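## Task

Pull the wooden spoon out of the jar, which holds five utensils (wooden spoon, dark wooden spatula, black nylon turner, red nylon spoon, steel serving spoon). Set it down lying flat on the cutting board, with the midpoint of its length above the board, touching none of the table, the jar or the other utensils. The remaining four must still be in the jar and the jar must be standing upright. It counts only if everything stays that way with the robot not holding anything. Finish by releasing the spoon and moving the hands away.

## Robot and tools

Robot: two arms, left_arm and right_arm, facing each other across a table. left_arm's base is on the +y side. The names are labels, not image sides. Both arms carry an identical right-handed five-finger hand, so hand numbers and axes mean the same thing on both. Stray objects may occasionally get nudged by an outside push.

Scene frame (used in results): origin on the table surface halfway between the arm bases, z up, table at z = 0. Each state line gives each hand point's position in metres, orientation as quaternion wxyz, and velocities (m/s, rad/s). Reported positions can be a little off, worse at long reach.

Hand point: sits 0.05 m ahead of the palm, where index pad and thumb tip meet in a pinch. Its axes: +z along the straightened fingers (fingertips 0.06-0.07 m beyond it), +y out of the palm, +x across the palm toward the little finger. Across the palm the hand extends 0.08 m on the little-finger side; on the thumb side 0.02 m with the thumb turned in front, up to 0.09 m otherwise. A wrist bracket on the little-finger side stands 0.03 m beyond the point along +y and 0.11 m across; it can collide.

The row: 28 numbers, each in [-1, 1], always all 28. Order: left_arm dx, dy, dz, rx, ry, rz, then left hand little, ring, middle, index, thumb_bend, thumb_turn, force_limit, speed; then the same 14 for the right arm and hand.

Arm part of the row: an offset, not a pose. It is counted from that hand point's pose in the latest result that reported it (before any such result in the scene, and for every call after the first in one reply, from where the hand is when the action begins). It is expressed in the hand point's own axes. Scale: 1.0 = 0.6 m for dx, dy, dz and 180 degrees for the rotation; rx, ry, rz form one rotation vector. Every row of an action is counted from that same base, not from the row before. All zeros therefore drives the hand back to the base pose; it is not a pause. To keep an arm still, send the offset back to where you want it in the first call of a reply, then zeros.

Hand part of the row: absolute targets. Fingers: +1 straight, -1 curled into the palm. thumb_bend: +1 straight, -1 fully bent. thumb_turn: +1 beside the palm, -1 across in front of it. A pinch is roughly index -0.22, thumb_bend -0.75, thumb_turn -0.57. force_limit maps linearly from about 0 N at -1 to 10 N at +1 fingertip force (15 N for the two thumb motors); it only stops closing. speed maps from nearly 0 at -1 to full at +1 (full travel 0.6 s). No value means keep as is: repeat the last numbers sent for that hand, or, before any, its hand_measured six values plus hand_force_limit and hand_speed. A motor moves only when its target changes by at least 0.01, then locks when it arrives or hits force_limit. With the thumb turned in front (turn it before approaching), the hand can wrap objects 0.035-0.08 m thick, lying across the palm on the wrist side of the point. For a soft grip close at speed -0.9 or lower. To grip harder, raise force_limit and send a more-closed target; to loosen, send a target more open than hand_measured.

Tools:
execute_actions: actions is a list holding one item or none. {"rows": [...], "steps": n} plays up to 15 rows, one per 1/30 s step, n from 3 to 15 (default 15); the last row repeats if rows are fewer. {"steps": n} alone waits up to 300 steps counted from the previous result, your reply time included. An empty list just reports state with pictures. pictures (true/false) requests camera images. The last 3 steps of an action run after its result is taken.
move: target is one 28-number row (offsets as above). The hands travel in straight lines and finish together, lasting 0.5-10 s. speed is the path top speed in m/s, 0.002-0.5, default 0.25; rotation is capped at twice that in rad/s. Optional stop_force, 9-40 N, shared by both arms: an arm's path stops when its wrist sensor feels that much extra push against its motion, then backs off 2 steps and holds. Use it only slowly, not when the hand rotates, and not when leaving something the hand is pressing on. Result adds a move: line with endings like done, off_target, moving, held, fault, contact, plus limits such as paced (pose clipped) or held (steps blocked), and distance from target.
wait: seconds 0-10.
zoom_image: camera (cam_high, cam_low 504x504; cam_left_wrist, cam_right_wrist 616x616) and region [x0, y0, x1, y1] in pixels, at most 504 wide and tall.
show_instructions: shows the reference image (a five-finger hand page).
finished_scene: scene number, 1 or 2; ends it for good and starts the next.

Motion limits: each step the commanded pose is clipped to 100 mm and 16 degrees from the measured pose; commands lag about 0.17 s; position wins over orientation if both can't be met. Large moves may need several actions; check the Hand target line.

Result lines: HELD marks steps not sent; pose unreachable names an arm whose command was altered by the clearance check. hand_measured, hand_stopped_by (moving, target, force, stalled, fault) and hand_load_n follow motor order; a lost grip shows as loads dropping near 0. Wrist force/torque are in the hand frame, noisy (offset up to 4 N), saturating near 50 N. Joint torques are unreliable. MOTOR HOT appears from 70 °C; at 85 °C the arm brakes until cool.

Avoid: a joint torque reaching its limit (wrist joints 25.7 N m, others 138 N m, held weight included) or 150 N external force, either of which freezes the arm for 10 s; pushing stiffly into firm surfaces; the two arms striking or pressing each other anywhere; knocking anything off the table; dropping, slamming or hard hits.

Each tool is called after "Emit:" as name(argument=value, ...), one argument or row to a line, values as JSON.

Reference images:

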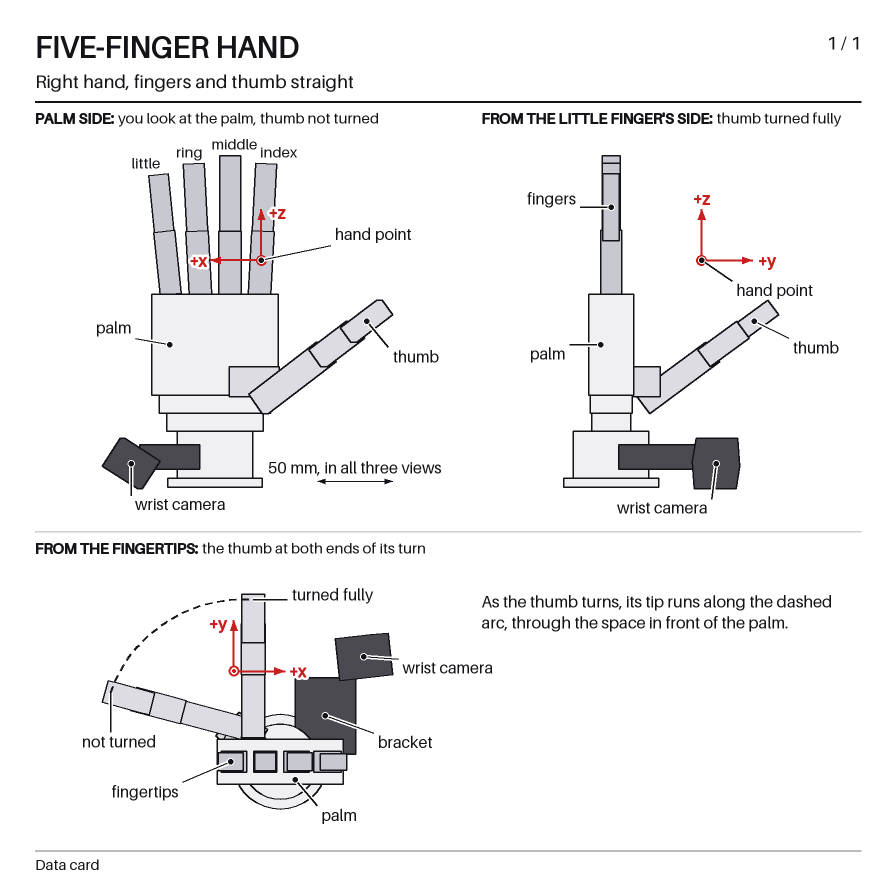

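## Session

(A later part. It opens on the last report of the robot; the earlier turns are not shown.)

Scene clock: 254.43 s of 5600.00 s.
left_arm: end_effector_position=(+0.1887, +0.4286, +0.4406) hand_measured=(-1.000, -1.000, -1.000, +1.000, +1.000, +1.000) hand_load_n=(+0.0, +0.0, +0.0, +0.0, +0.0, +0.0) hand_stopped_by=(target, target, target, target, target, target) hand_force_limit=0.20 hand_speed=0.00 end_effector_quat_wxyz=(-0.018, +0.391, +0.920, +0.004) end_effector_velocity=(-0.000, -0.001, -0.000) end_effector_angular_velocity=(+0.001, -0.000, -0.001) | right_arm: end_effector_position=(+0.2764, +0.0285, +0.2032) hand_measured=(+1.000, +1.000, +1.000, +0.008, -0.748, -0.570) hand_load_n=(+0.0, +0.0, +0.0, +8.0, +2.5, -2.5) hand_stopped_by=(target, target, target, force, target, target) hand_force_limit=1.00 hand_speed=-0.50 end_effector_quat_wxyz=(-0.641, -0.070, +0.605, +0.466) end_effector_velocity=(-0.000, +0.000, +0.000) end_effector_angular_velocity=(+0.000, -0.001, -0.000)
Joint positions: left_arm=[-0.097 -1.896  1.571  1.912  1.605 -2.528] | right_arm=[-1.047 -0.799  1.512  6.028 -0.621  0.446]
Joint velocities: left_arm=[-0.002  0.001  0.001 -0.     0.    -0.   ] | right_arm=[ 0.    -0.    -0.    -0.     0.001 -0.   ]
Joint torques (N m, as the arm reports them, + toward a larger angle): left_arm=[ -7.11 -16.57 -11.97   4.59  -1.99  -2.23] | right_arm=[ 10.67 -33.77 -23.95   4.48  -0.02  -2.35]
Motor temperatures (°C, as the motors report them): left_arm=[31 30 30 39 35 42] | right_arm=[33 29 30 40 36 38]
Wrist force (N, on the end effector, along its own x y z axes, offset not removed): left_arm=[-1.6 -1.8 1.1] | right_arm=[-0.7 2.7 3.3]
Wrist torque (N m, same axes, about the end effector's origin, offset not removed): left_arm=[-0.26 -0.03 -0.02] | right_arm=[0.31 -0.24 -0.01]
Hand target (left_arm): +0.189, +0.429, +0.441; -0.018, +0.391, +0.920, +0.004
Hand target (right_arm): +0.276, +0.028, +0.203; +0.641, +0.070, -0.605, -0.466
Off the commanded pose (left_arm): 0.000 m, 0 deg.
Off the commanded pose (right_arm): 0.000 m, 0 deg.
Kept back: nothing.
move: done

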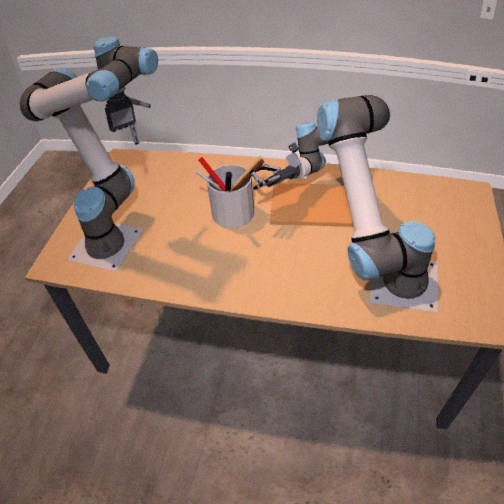

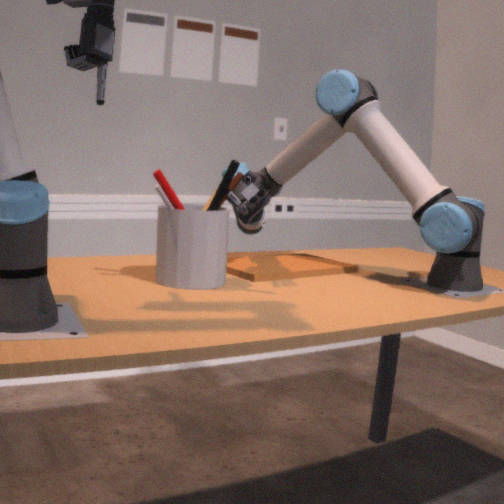

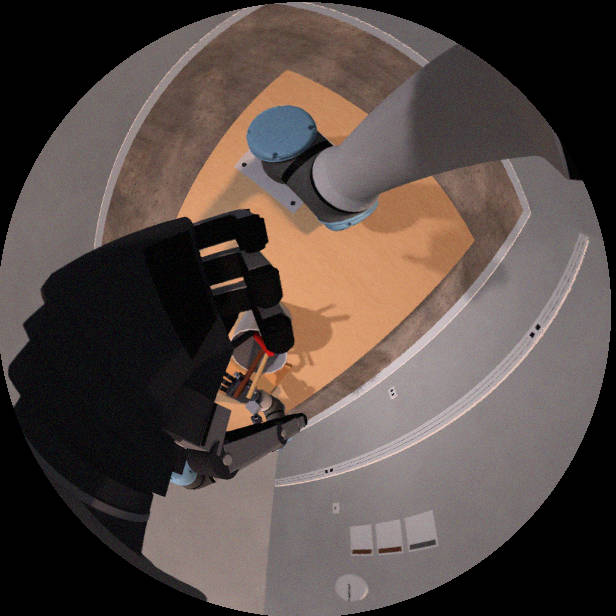

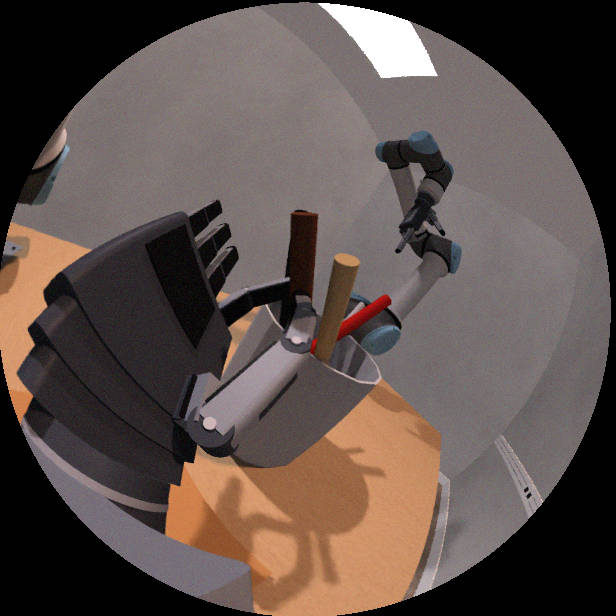

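Emit:
move(
  target=[0,0,0,0,0,0,-1,-1,-1,1,1,1,0.2,0, 0,0,0,0,0,0,1,1,1,0.45,-0.75,-0.57,1,-0.3],
  speed=0.015,
)

Emit:
move(
  target=[0,0,0,0,0,0,-1,-1,-1,1,1,1,0.2,0, 0,0.035,0,0,0,0,1,1,1,0.45,-0.75,-0.57,1,-0.3],
  speed=0.01,
)

Emit:
zoom_image(
  camera="cam_high",
  region=[170,90,330,240],
)

Scene clock: 255.37 s of 5600.00 s.
left_arm: end_effector_position=(+0.1887, +0.4286, +0.4406) hand_measured=(-1.000, -1.000, -1.000, +1.000, +1.000, +1.000) hand_load_n=(+0.0, +0.0, +0.0, +0.0, +0.0, +0.0) hand_stopped_by=(target, target, target, target, target, target) hand_force_limit=0.20 hand_speed=0.00 end_effector_quat_wxyz=(-0.018, +0.391, +0.920, +0.004) end_effector_velocity=(-0.000, -0.000, +0.000) end_effector_angular_velocity=(-0.001, +0.000, -0.002) | right_arm: end_effector_position=(+0.2764, +0.0285, +0.2032) hand_measured=(+1.000, +1.000, +1.000, +0.450, -0.750, -0.570) hand_load_n=(+0.0, +0.0, +0.0, +0.0, +0.0, +0.0) hand_stopped_by=(target, target, target, target, target, target) hand_force_limit=1.00 hand_speed=-0.30 end_effector_quat_wxyz=(-0.641, -0.070, +0.605, +0.466) end_effector_velocity=(-0.000, +0.000, +0.000) end_effector_angular_velocity=(+0.001, -0.001, -0.000)
Joint positions: left_arm=[-0.097 -1.896  1.571  1.912  1.605 -2.528] | right_arm=[-1.047 -0.799  1.512  6.028 -0.621  0.446]
Joint velocities: left_arm=[-0.001 -0.    -0.     0.     0.     0.001] | right_arm=[ 0.001 -0.    -0.    -0.     0.001 -0.001]
Joint torques (N m, as the arm reports them, + toward a larger angle): left_arm=[ -7.28 -16.45 -12.29   4.72  -1.97  -2.22] | right_arm=[ 10.29 -33.33 -23.05   4.14  -0.38  -2.25]
Motor temperatures (°C, as the motors report them): left_arm=[31 30 30 39 35 42] | right_arm=[33 29 30 40 36 38]
Wrist force (N, on the end effector, along its own x y z axes, offset not removed): left_arm=[0.0 -0.8 0.3] | right_arm=[0.4 2.0 3.6]
Wrist torque (N m, same axes, about the end effector's origin, offset not removed): left_arm=[-0.10 -0.20 0.05] | right_arm=[0.31 -0.25 -0.08]
Hand target (left_arm): +0.189, +0.429, +0.441; -0.018, +0.391, +0.920, +0.004
Hand target (right_arm): +0.276, +0.028, +0.203; +0.641, +0.070, -0.605, -0.466
Off the commanded pose (left_arm): 0.000 m, 0 deg.
Off the commanded pose (right_arm): 0.000 m, 0 deg.
Kept back: nothing.
move: done

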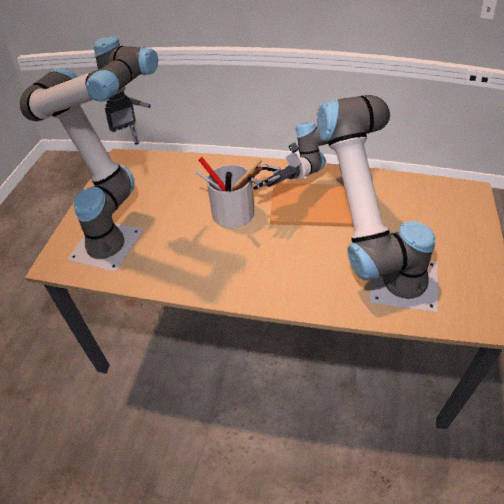

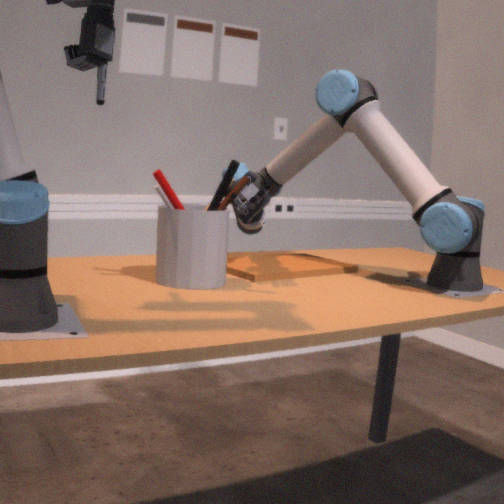

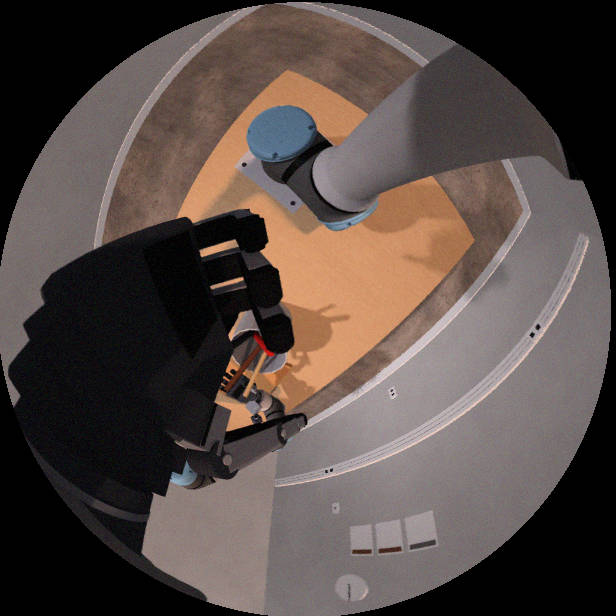

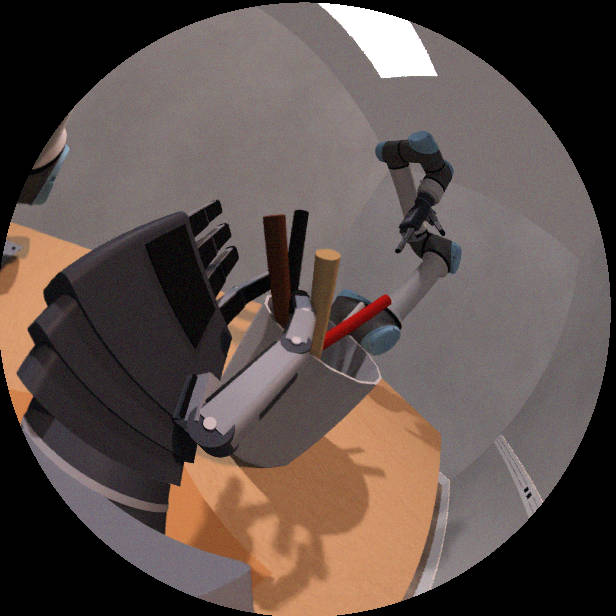

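Scene clock: 257.70 s of 5600.00 s.
left_arm: end_effector_position=(+0.1887, +0.4286, +0.4406) hand_measured=(-1.000, -1.000, -1.000, +1.000, +1.000, +1.000) hand_load_n=(+0.0, +0.0, +0.0, +0.0, +0.0, +0.0) hand_stopped_by=(target, target, target, target, target, target) hand_force_limit=0.20 hand_speed=0.00 end_effector_quat_wxyz=(-0.018, +0.391, +0.920, +0.004) end_effector_velocity=(+0.000, +0.000, -0.000) end_effector_angular_velocity=(-0.001, -0.000, +0.003) | right_arm: end_effector_position=(+0.2869, +0.0399, +0.2167) hand_measured=(+1.000, +1.000, +1.000, +0.450, -0.750, -0.570) hand_load_n=(+0.0, +0.0, +0.0, +0.0, +0.0, +0.0) hand_stopped_by=(target, target, target, target, target, target) hand_force_limit=1.00 hand_speed=-0.30 end_effector_quat_wxyz=(-0.641, -0.070, +0.605, +0.466) end_effector_velocity=(+0.001, +0.002, +0.002) end_effector_angular_velocity=(-0.001, +0.001, +0.001)
Joint positions: left_arm=[-0.097 -1.896  1.571  1.912  1.605 -2.528] | right_arm=[-1.038 -0.789  1.448  6.087 -0.613  0.439]
Joint velocities: left_arm=[ 0.001 -0.    -0.    -0.001 -0.    -0.002] | right_arm=[ 0.002  0.002 -0.01   0.009  0.001 -0.   ]
Joint torques (N m, as the arm reports them, + toward a larger angle): left_arm=[ -6.56 -16.24 -12.03   4.74  -2.03  -2.29] | right_arm=[ 12.25 -35.38 -26.75   4.63   1.3   -2.47]
Motor temperatures (°C, as the motors report them): left_arm=[31 30 30 39 35 42] | right_arm=[33 29 30 40 36 38]
Wrist force (N, on the end effector, along its own x y z axes, offset not removed): left_arm=[-1.4 -1.2 0.0] | right_arm=[0.7 0.3 1.1]
Wrist torque (N m, same axes, about the end effector's origin, offset not removed): left_arm=[-0.20 -0.04 0.02] | right_arm=[0.24 -0.23 0.07]
Hand target (left_arm): +0.189, +0.429, +0.441; -0.018, +0.391, +0.920, +0.004
Hand target (right_arm): +0.287, +0.040, +0.217; +0.641, +0.070, -0.605, -0.466
Off the commanded pose (left_arm): 0.000 m, 0 deg.
Off the commanded pose (right_arm): 0.000 m, 0 deg.
Kept back: nothing.
move: done

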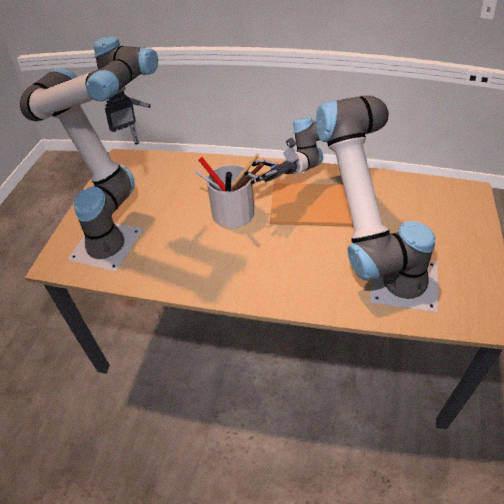

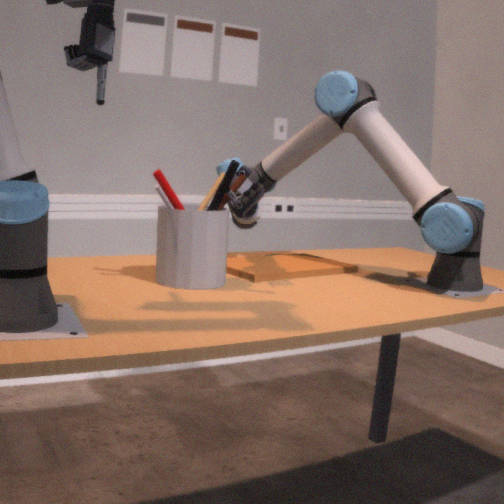

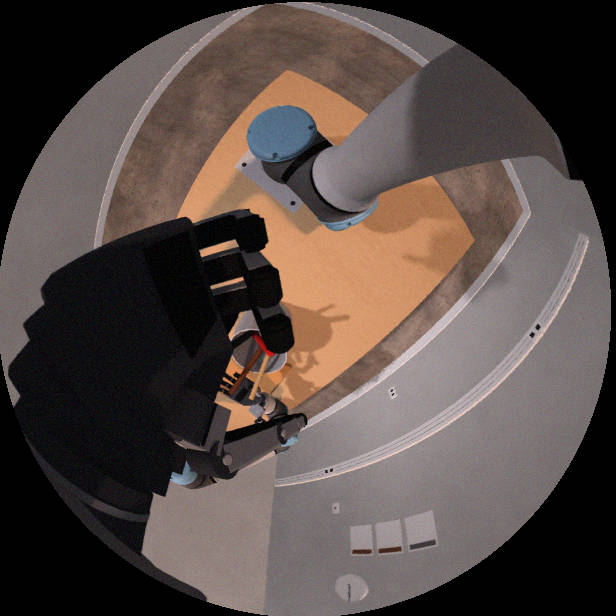

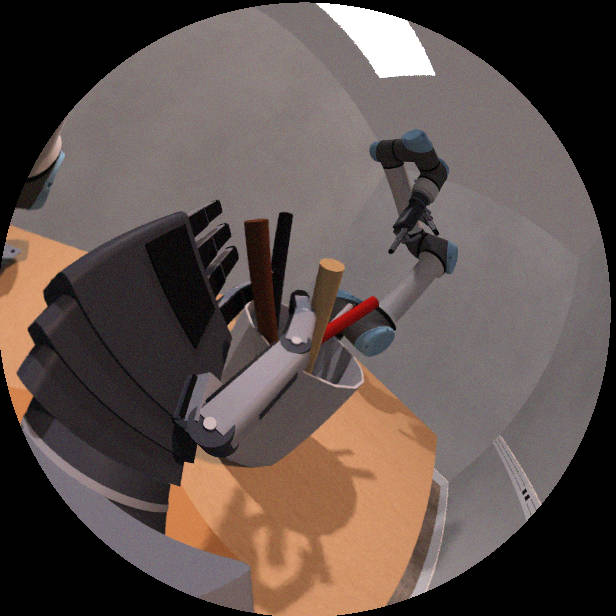

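Region (170, 90, 330, 240) of cam_high's 504x504 image, scaled by 3.150, with more detail than that image has; it fills the top 472 rows of this view, and the rest is white.

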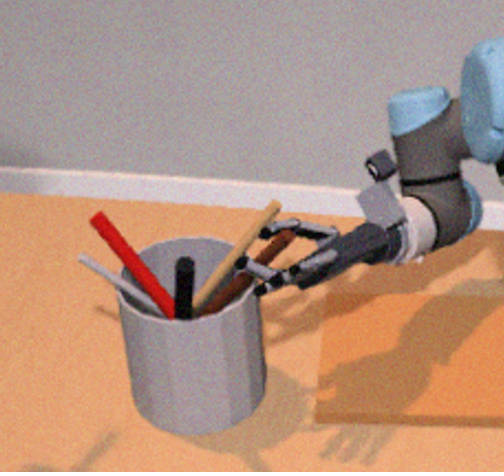

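Emit:
move(
  target=[0,0,0,0,0,0,-1,-1,-1,1,1,1,0.2,0, 0,0,-0.035,0,0,0,1,1,1,0.45,-0.75,-0.57,1,-0.3],
  speed=0.01,
)

Emit:
move(
  target=[0,0,0,0,0,0,-1,-1,-1,1,1,1,0.2,0, 0,0.04,0,0,0,0,1,1,1,0.45,-0.75,-0.57,1,-0.3],
  speed=0.01,
)

Emit:
zoom_image(
  camera="cam_high",
  region=[170,90,330,240],
)

Scene clock: 260.27 s of 5600.00 s.
left_arm: end_effector_position=(+0.1887, +0.4286, +0.4406) hand_measured=(-1.000, -1.000, -1.000, +1.000, +1.000, +1.000) hand_load_n=(+0.0, +0.0, +0.0, +0.0, +0.0, +0.0) hand_stopped_by=(target, target, target, target, target, target) hand_force_limit=0.20 hand_speed=0.00 end_effector_quat_wxyz=(-0.018, +0.391, +0.920, +0.004) end_effector_velocity=(+0.000, +0.000, +0.000) end_effector_angular_velocity=(+0.003, -0.001, +0.001) | right_arm: end_effector_position=(+0.3043, +0.0302, +0.2114) hand_measured=(+1.000, +1.000, +1.000, +0.450, -0.750, -0.570) hand_load_n=(+0.0, +0.0, +0.0, +0.0, +0.0, +0.0) hand_stopped_by=(target, target, target, target, target, target) hand_force_limit=1.00 hand_speed=-0.30 end_effector_quat_wxyz=(-0.641, -0.070, +0.605, +0.466) end_effector_velocity=(+0.002, -0.001, -0.001) end_effector_angular_velocity=(-0.000, +0.000, -0.000)
Joint positions: left_arm=[-0.097 -1.896  1.571  1.912  1.605 -2.528] | right_arm=[-1.067 -0.772  1.429  6.071 -0.639  0.461]
Joint velocities: left_arm=[-0.001  0.001  0.     0.002 -0.001 -0.002] | right_arm=[-0.004  0.003 -0.003 -0.002 -0.003  0.003]
Joint torques (N m, as the arm reports them, + toward a larger angle): left_arm=[ -6.9  -16.86 -12.4    4.66  -1.98  -2.27] | right_arm=[-14.98 -33.51 -24.98  -0.4   -2.47   2.55]
Motor temperatures (°C, as the motors report them): left_arm=[31 30 30 39 35 42] | right_arm=[33 29 30 40 36 38]
Wrist force (N, on the end effector, along its own x y z axes, offset not removed): left_arm=[0.2 -0.8 1.4] | right_arm=[0.7 2.5 2.4]
Wrist torque (N m, same axes, about the end effector's origin, offset not removed): left_arm=[-0.08 -0.33 0.03] | right_arm=[0.40 -0.32 0.06]
Hand target (left_arm): +0.189, +0.429, +0.441; -0.018, +0.391, +0.920, +0.004
Hand target (right_arm): +0.305, +0.030, +0.211; +0.641, +0.070, -0.605, -0.466
Off the commanded pose (left_arm): 0.000 m, 0 deg.
Off the commanded pose (right_arm): 0.000 m, 0 deg.
Kept back: nothing.
move: done

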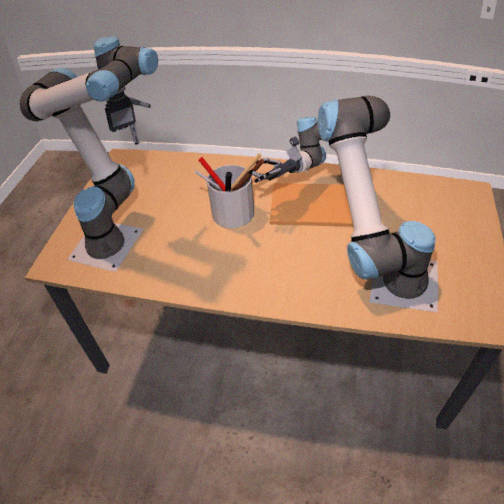

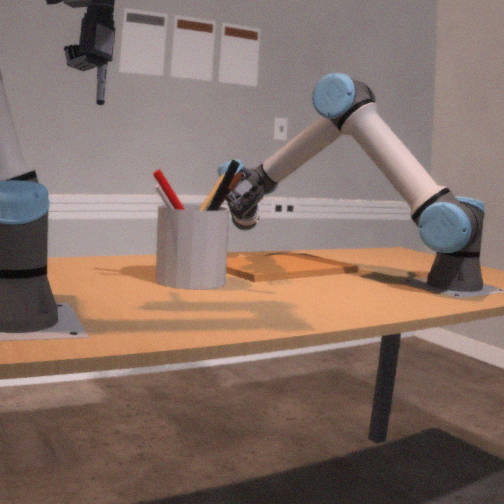

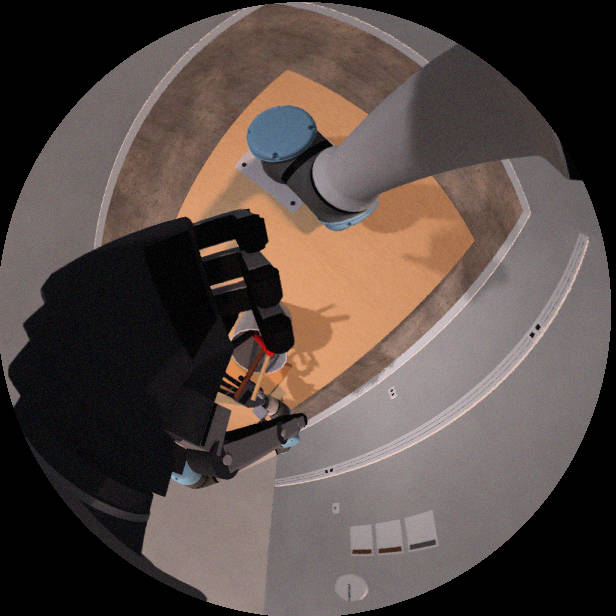

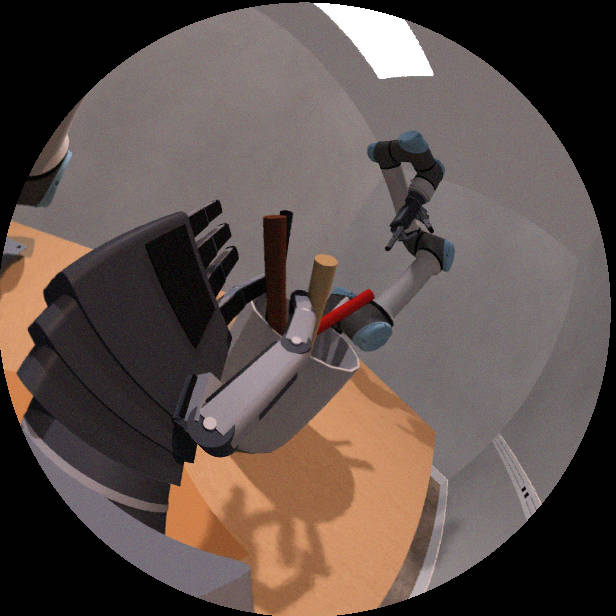

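Scene clock: 262.90 s of 5600.00 s.
left_arm: end_effector_position=(+0.1887, +0.4286, +0.4406) hand_measured=(-1.000, -1.000, -1.000, +1.000, +1.000, +1.000) hand_load_n=(+0.0, +0.0, +0.0, +0.0, +0.0, +0.0) hand_stopped_by=(target, target, target, target, target, target) hand_force_limit=0.20 hand_speed=0.00 end_effector_quat_wxyz=(-0.018, +0.391, +0.920, +0.004) end_effector_velocity=(+0.000, +0.001, +0.000) end_effector_angular_velocity=(-0.002, +0.000, +0.003) | right_arm: end_effector_position=(+0.3164, +0.0433, +0.2269) hand_measured=(+1.000, +1.000, +1.000, +0.450, -0.750, -0.570) hand_load_n=(+0.0, +0.0, +0.0, +0.0, +0.0, +0.0) hand_stopped_by=(target, target, target, target, target, target) hand_force_limit=1.00 hand_speed=-0.30 end_effector_quat_wxyz=(-0.641, -0.070, +0.606, +0.466) end_effector_velocity=(+0.001, +0.002, +0.002) end_effector_angular_velocity=(+0.001, -0.000, +0.000)
Joint positions: left_arm=[-0.097 -1.896  1.571  1.912  1.605 -2.528] | right_arm=[-1.057 -0.758  1.352  6.14  -0.63   0.453]
Joint velocities: left_arm=[ 0.001 -0.002  0.    -0.    -0.    -0.002] | right_arm=[ 0.002  0.002 -0.01   0.009  0.001 -0.002]
Joint torques (N m, as the arm reports them, + toward a larger angle): left_arm=[ -7.22 -16.36 -11.9    4.59  -1.94  -2.22] | right_arm=[ 14.02 -35.4  -23.12   4.62   1.21  -2.55]
Motor temperatures (°C, as the motors report them): left_arm=[31 30 30 39 35 42] | right_arm=[33 29 30 40 36 38]
Wrist force (N, on the end effector, along its own x y z axes, offset not removed): left_arm=[0.5 -2.2 1.2] | right_arm=[0.4 1.7 1.8]
Wrist torque (N m, same axes, about the end effector's origin, offset not removed): left_arm=[-0.35 -0.31 0.08] | right_arm=[0.31 -0.17 -0.01]
Hand target (left_arm): +0.189, +0.429, +0.441; -0.018, +0.391, +0.920, +0.004
Hand target (right_arm): +0.317, +0.043, +0.227; +0.641, +0.070, -0.605, -0.466
Off the commanded pose (left_arm): 0.000 m, 0 deg.
Off the commanded pose (right_arm): 0.000 m, 0 deg.
Kept back: nothing.
move: done

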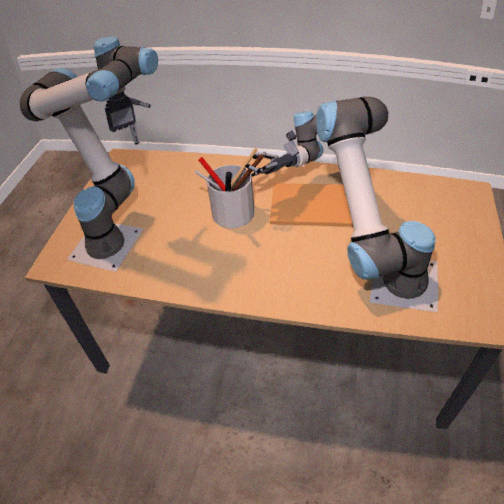

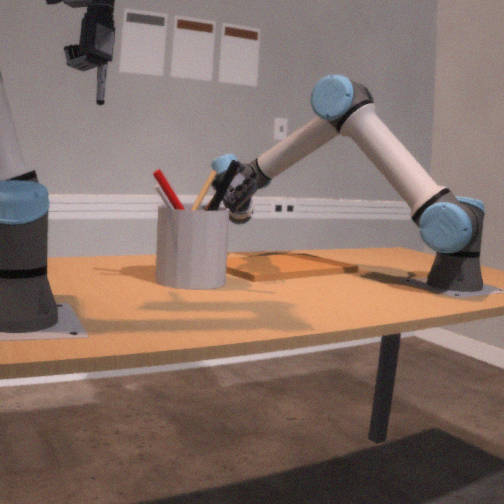

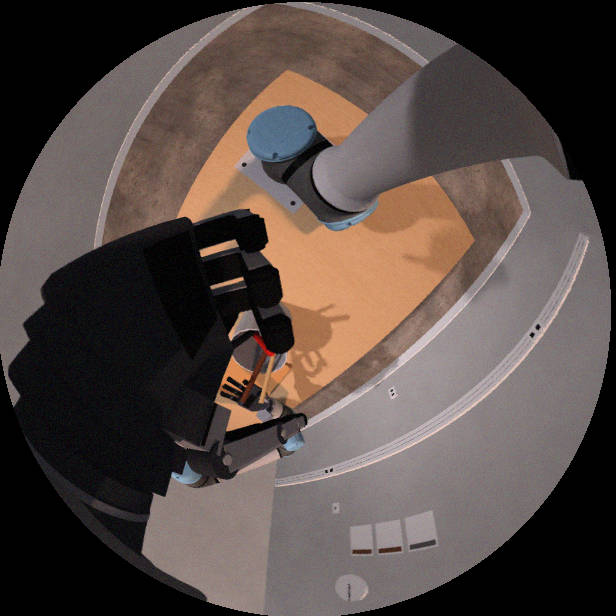

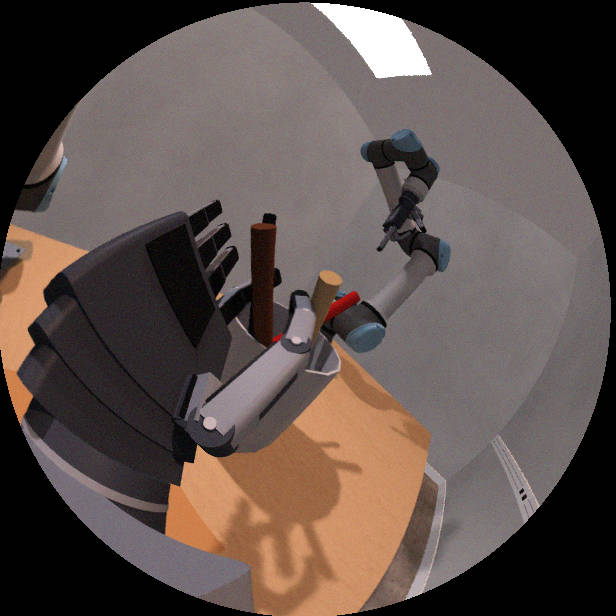

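Region (170, 90, 330, 240) of cam_high's 504x504 image, scaled by 3.150, with more detail than that image has; it fills the top 472 rows of this view, and the rest is white.

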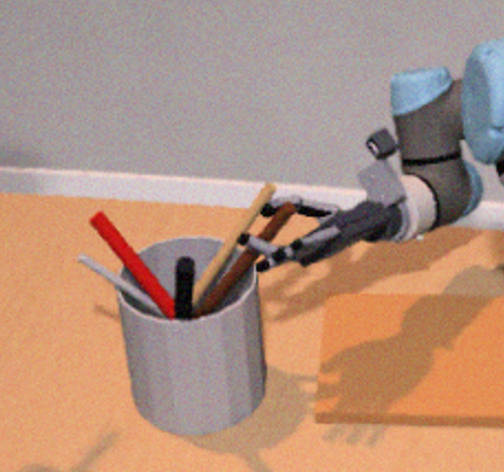

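Emit:
move(
  target=[0,0,0,0,0,0,-1,-1,-1,1,1,1,0.2,0, 0.02,-0.02,0.13,0,0,0,-1,-1,-1,1,-0.75,-0.57,1,0.3],
  speed=0.02,
  stop_force=10,
)

Emit:
zoom_image(
  camera="cam_high",
  region=[170,90,330,240],
)

Scene clock: 267.47 s of 5600.00 s.
left_arm: end_effector_position=(+0.1887, +0.4286, +0.4406) hand_measured=(-1.000, -1.000, -1.000, +1.000, +1.000, +1.000) hand_load_n=(+0.0, +0.0, +0.0, +0.0, +0.0, +0.0) hand_stopped_by=(target, target, target, target, target, target) hand_force_limit=0.20 hand_speed=0.00 end_effector_quat_wxyz=(-0.018, +0.391, +0.920, +0.004) end_effector_velocity=(-0.000, +0.000, -0.000) end_effector_angular_velocity=(+0.001, +0.001, -0.000) | right_arm: end_effector_position=(+0.2428, +0.0651, +0.2475) hand_measured=(-1.000, -1.000, -1.000, +1.000, -0.750, -0.570) hand_load_n=(+0.0, +0.0, +0.0, +0.0, +0.0, +0.0) hand_stopped_by=(target, target, target, target, target, target) hand_force_limit=1.00 hand_speed=0.30 end_effector_quat_wxyz=(-0.641, -0.071, +0.606, +0.466) end_effector_velocity=(-0.003, +0.001, +0.001) end_effector_angular_velocity=(+0.001, -0.001, +0.000)
Joint positions: left_arm=[-0.097 -1.896  1.571  1.912  1.605 -2.528] | right_arm=[-0.959 -0.847  1.469  6.181 -0.543  0.371]
Joint velocities: left_arm=[ 0.     0.     0.001 -0.     0.001  0.   ] | right_arm=[ 0.004 -0.003  0.003  0.003  0.003 -0.004]
Joint torques (N m, as the arm reports them, + toward a larger angle): left_arm=[ -7.61 -16.47 -11.9    4.65  -1.94  -2.36] | right_arm=[ 13.63 -50.07  -5.52   4.62   1.06  -2.68]
Motor temperatures (°C, as the motors report them): left_arm=[31 30 30 39 35 42] | right_arm=[33 29 30 40 36 38]
Wrist force (N, on the end effector, along its own x y z axes, offset not removed): left_arm=[-0.7 0.0 -0.2] | right_arm=[1.4 1.5 4.2]
Wrist torque (N m, same axes, about the end effector's origin, offset not removed): left_arm=[0.08 -0.21 0.05] | right_arm=[0.13 -0.51 -0.07]
Hand target (left_arm): +0.189, +0.429, +0.441; -0.018, +0.391, +0.920, +0.004
Hand target (right_arm): +0.243, +0.065, +0.248; +0.641, +0.071, -0.606, -0.466
Off the commanded pose (left_arm): 0.000 m, 0 deg.
Off the commanded pose (right_arm): 0.000 m, 0 deg.
Kept back: nothing.
move: done

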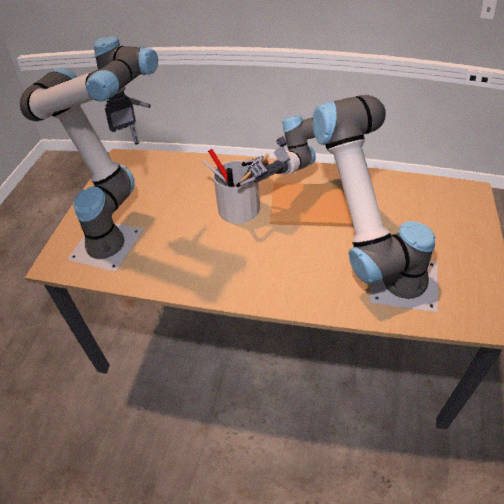

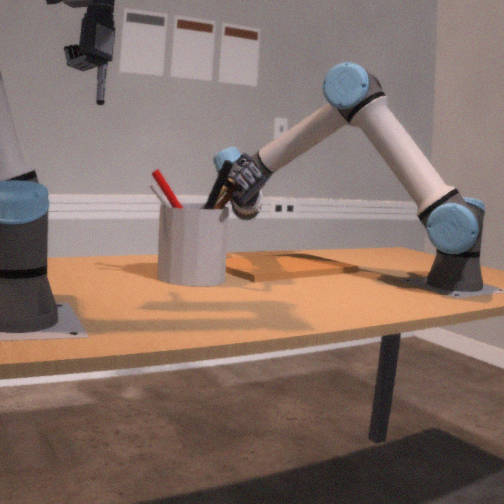

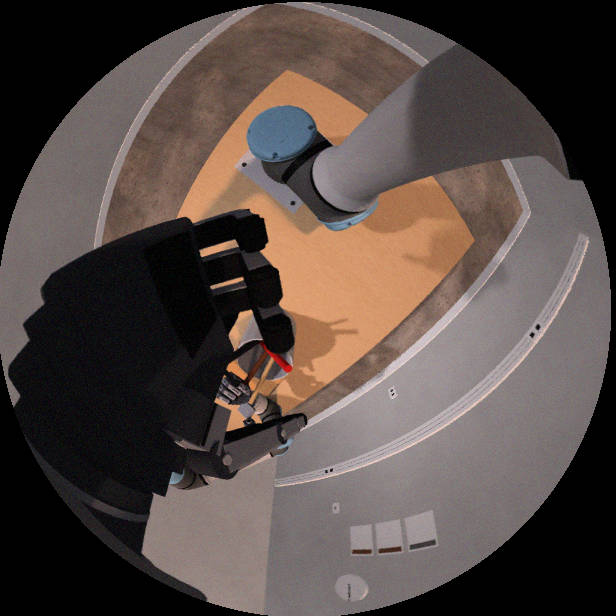

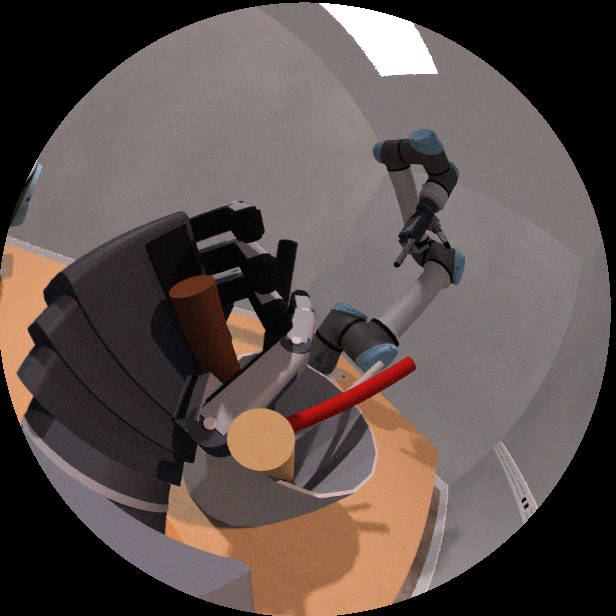

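Region (170, 90, 330, 240) of cam_high's 504x504 image, scaled by 3.150, with more detail than that image has; it fills the top 472 rows of this view, and the rest is white.

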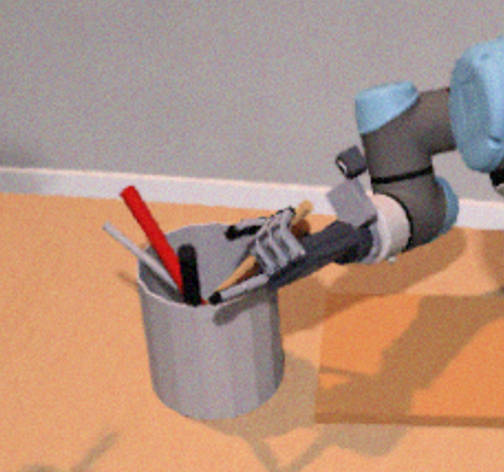

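Emit:
move(
  target=[0,0,0,0,0,0,-1,-1,-1,1,1,1,0.2,0, -0.047,0.052,0.12,0,0,0,-1,-1,-1,1,-0.75,-0.57,1,0.3],
  speed=0.02,
  stop_force=10,
)

Emit:
zoom_image(
  camera="cam_high",
  region=[170,90,330,240],
)

Scene clock: 272.17 s of 5600.00 s.
left_arm: end_effector_position=(+0.1887, +0.4286, +0.4406) hand_measured=(-1.000, -1.000, -1.000, +1.000, +1.000, +1.000) hand_load_n=(+0.0, +0.0, +0.0, +0.0, +0.0, +0.0) hand_stopped_by=(target, target, target, target, target, target) hand_force_limit=0.20 hand_speed=0.00 end_effector_quat_wxyz=(-0.018, +0.391, +0.920, +0.004) end_effector_velocity=(+0.000, -0.000, -0.000) end_effector_angular_velocity=(-0.001, -0.001, -0.002) | right_arm: end_effector_position=(+0.2031, +0.1349, +0.2661) hand_measured=(-1.000, -1.000, -1.000, +1.000, -0.750, -0.570) hand_load_n=(+0.0, +3.0, +0.0, +0.0, +0.0, +0.0) hand_stopped_by=(target, target, target, target, target, target) hand_force_limit=1.00 hand_speed=0.30 end_effector_quat_wxyz=(-0.628, -0.083, +0.630, +0.449) end_effector_velocity=(-0.001, +0.002, +0.001) end_effector_angular_velocity=(-0.001, -0.005, +0.001)
Joint positions: left_arm=[-0.097 -1.896  1.571  1.912  1.605 -2.528] | right_arm=[-0.824 -0.824  1.32   6.282 -0.416  0.36 ]
Joint velocities: left_arm=[-0.001 -0.001  0.001 -0.001 -0.001  0.002] | right_arm=[ 0.004 -0.    -0.006 -0.     0.005  0.003]
Joint torques (N m, as the arm reports them, + toward a larger angle): left_arm=[ -7.14 -16.33 -12.24   4.66  -1.91  -2.14] | right_arm=[ 14.68 -45.09 -28.23   4.35   1.09   2.76]
Motor temperatures (°C, as the motors report them): left_arm=[31 30 30 39 35 42] | right_arm=[33 29 30 40 36 38]
Wrist force (N, on the end effector, along its own x y z axes, offset not removed): left_arm=[-1.5 -0.7 -0.6] | right_arm=[1.4 -0.1 1.4]
Wrist torque (N m, same axes, about the end effector's origin, offset not removed): left_arm=[-0.04 0.04 -0.05] | right_arm=[0.16 -0.61 0.36]
Hand target (left_arm): +0.189, +0.429, +0.441; -0.018, +0.391, +0.920, +0.004
Hand target (right_arm): +0.203, +0.135, +0.266; +0.628, +0.083, -0.630, -0.449
Off the commanded pose (left_arm): 0.000 m, 0 deg.
Off the commanded pose (right_arm): 0.001 m, 4 deg.
joint sent to its limit (right arm) — the command would take joint 4 (wrist 1) past its upper limit, so that joint was sent only as far as its limit.
Kept back: nothing.
move: off_target (right_arm)

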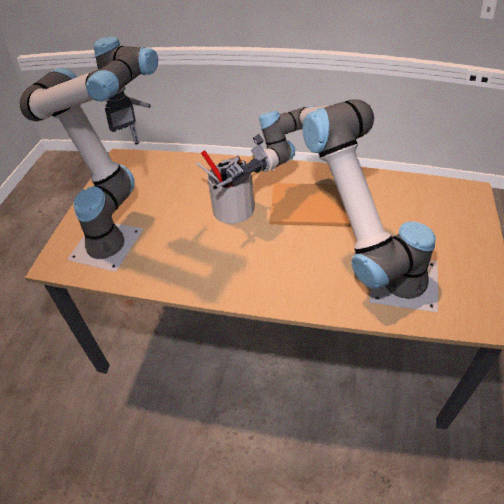

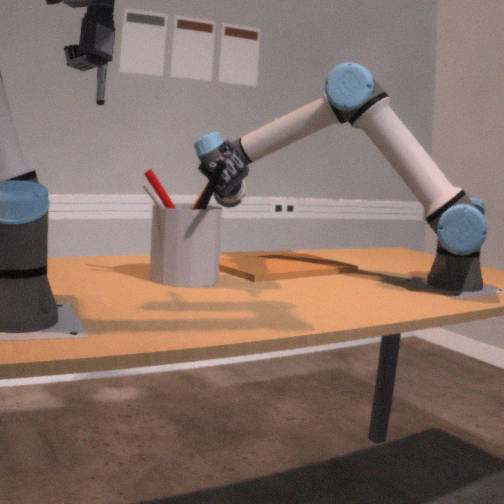

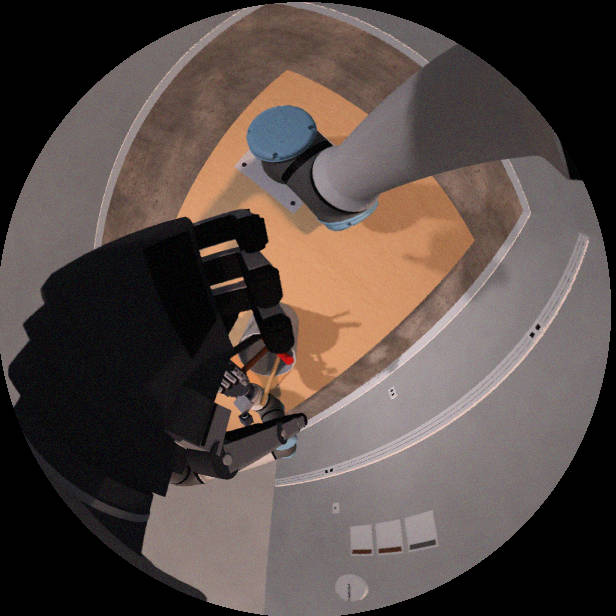

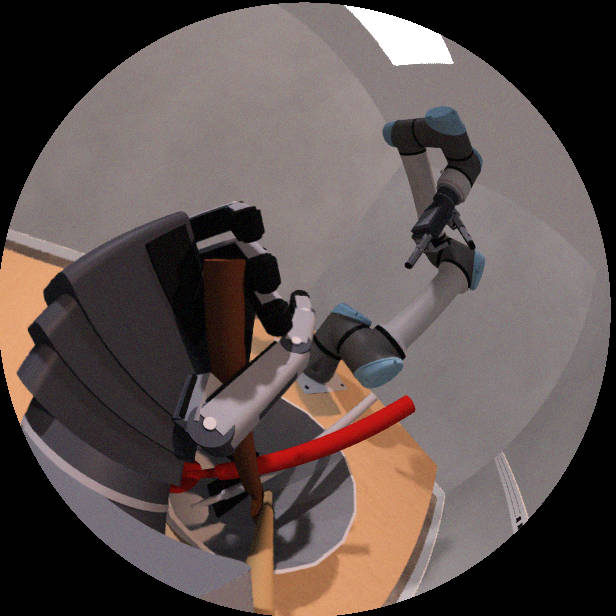

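Region (170, 90, 330, 240) of cam_high's 504x504 image, scaled by 3.150, with more detail than that image has; it fills the top 472 rows of this view, and the rest is white.

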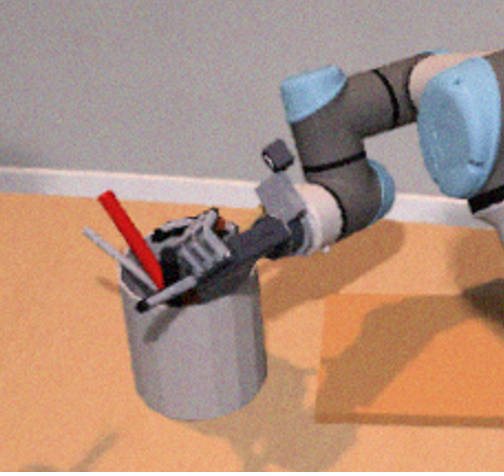

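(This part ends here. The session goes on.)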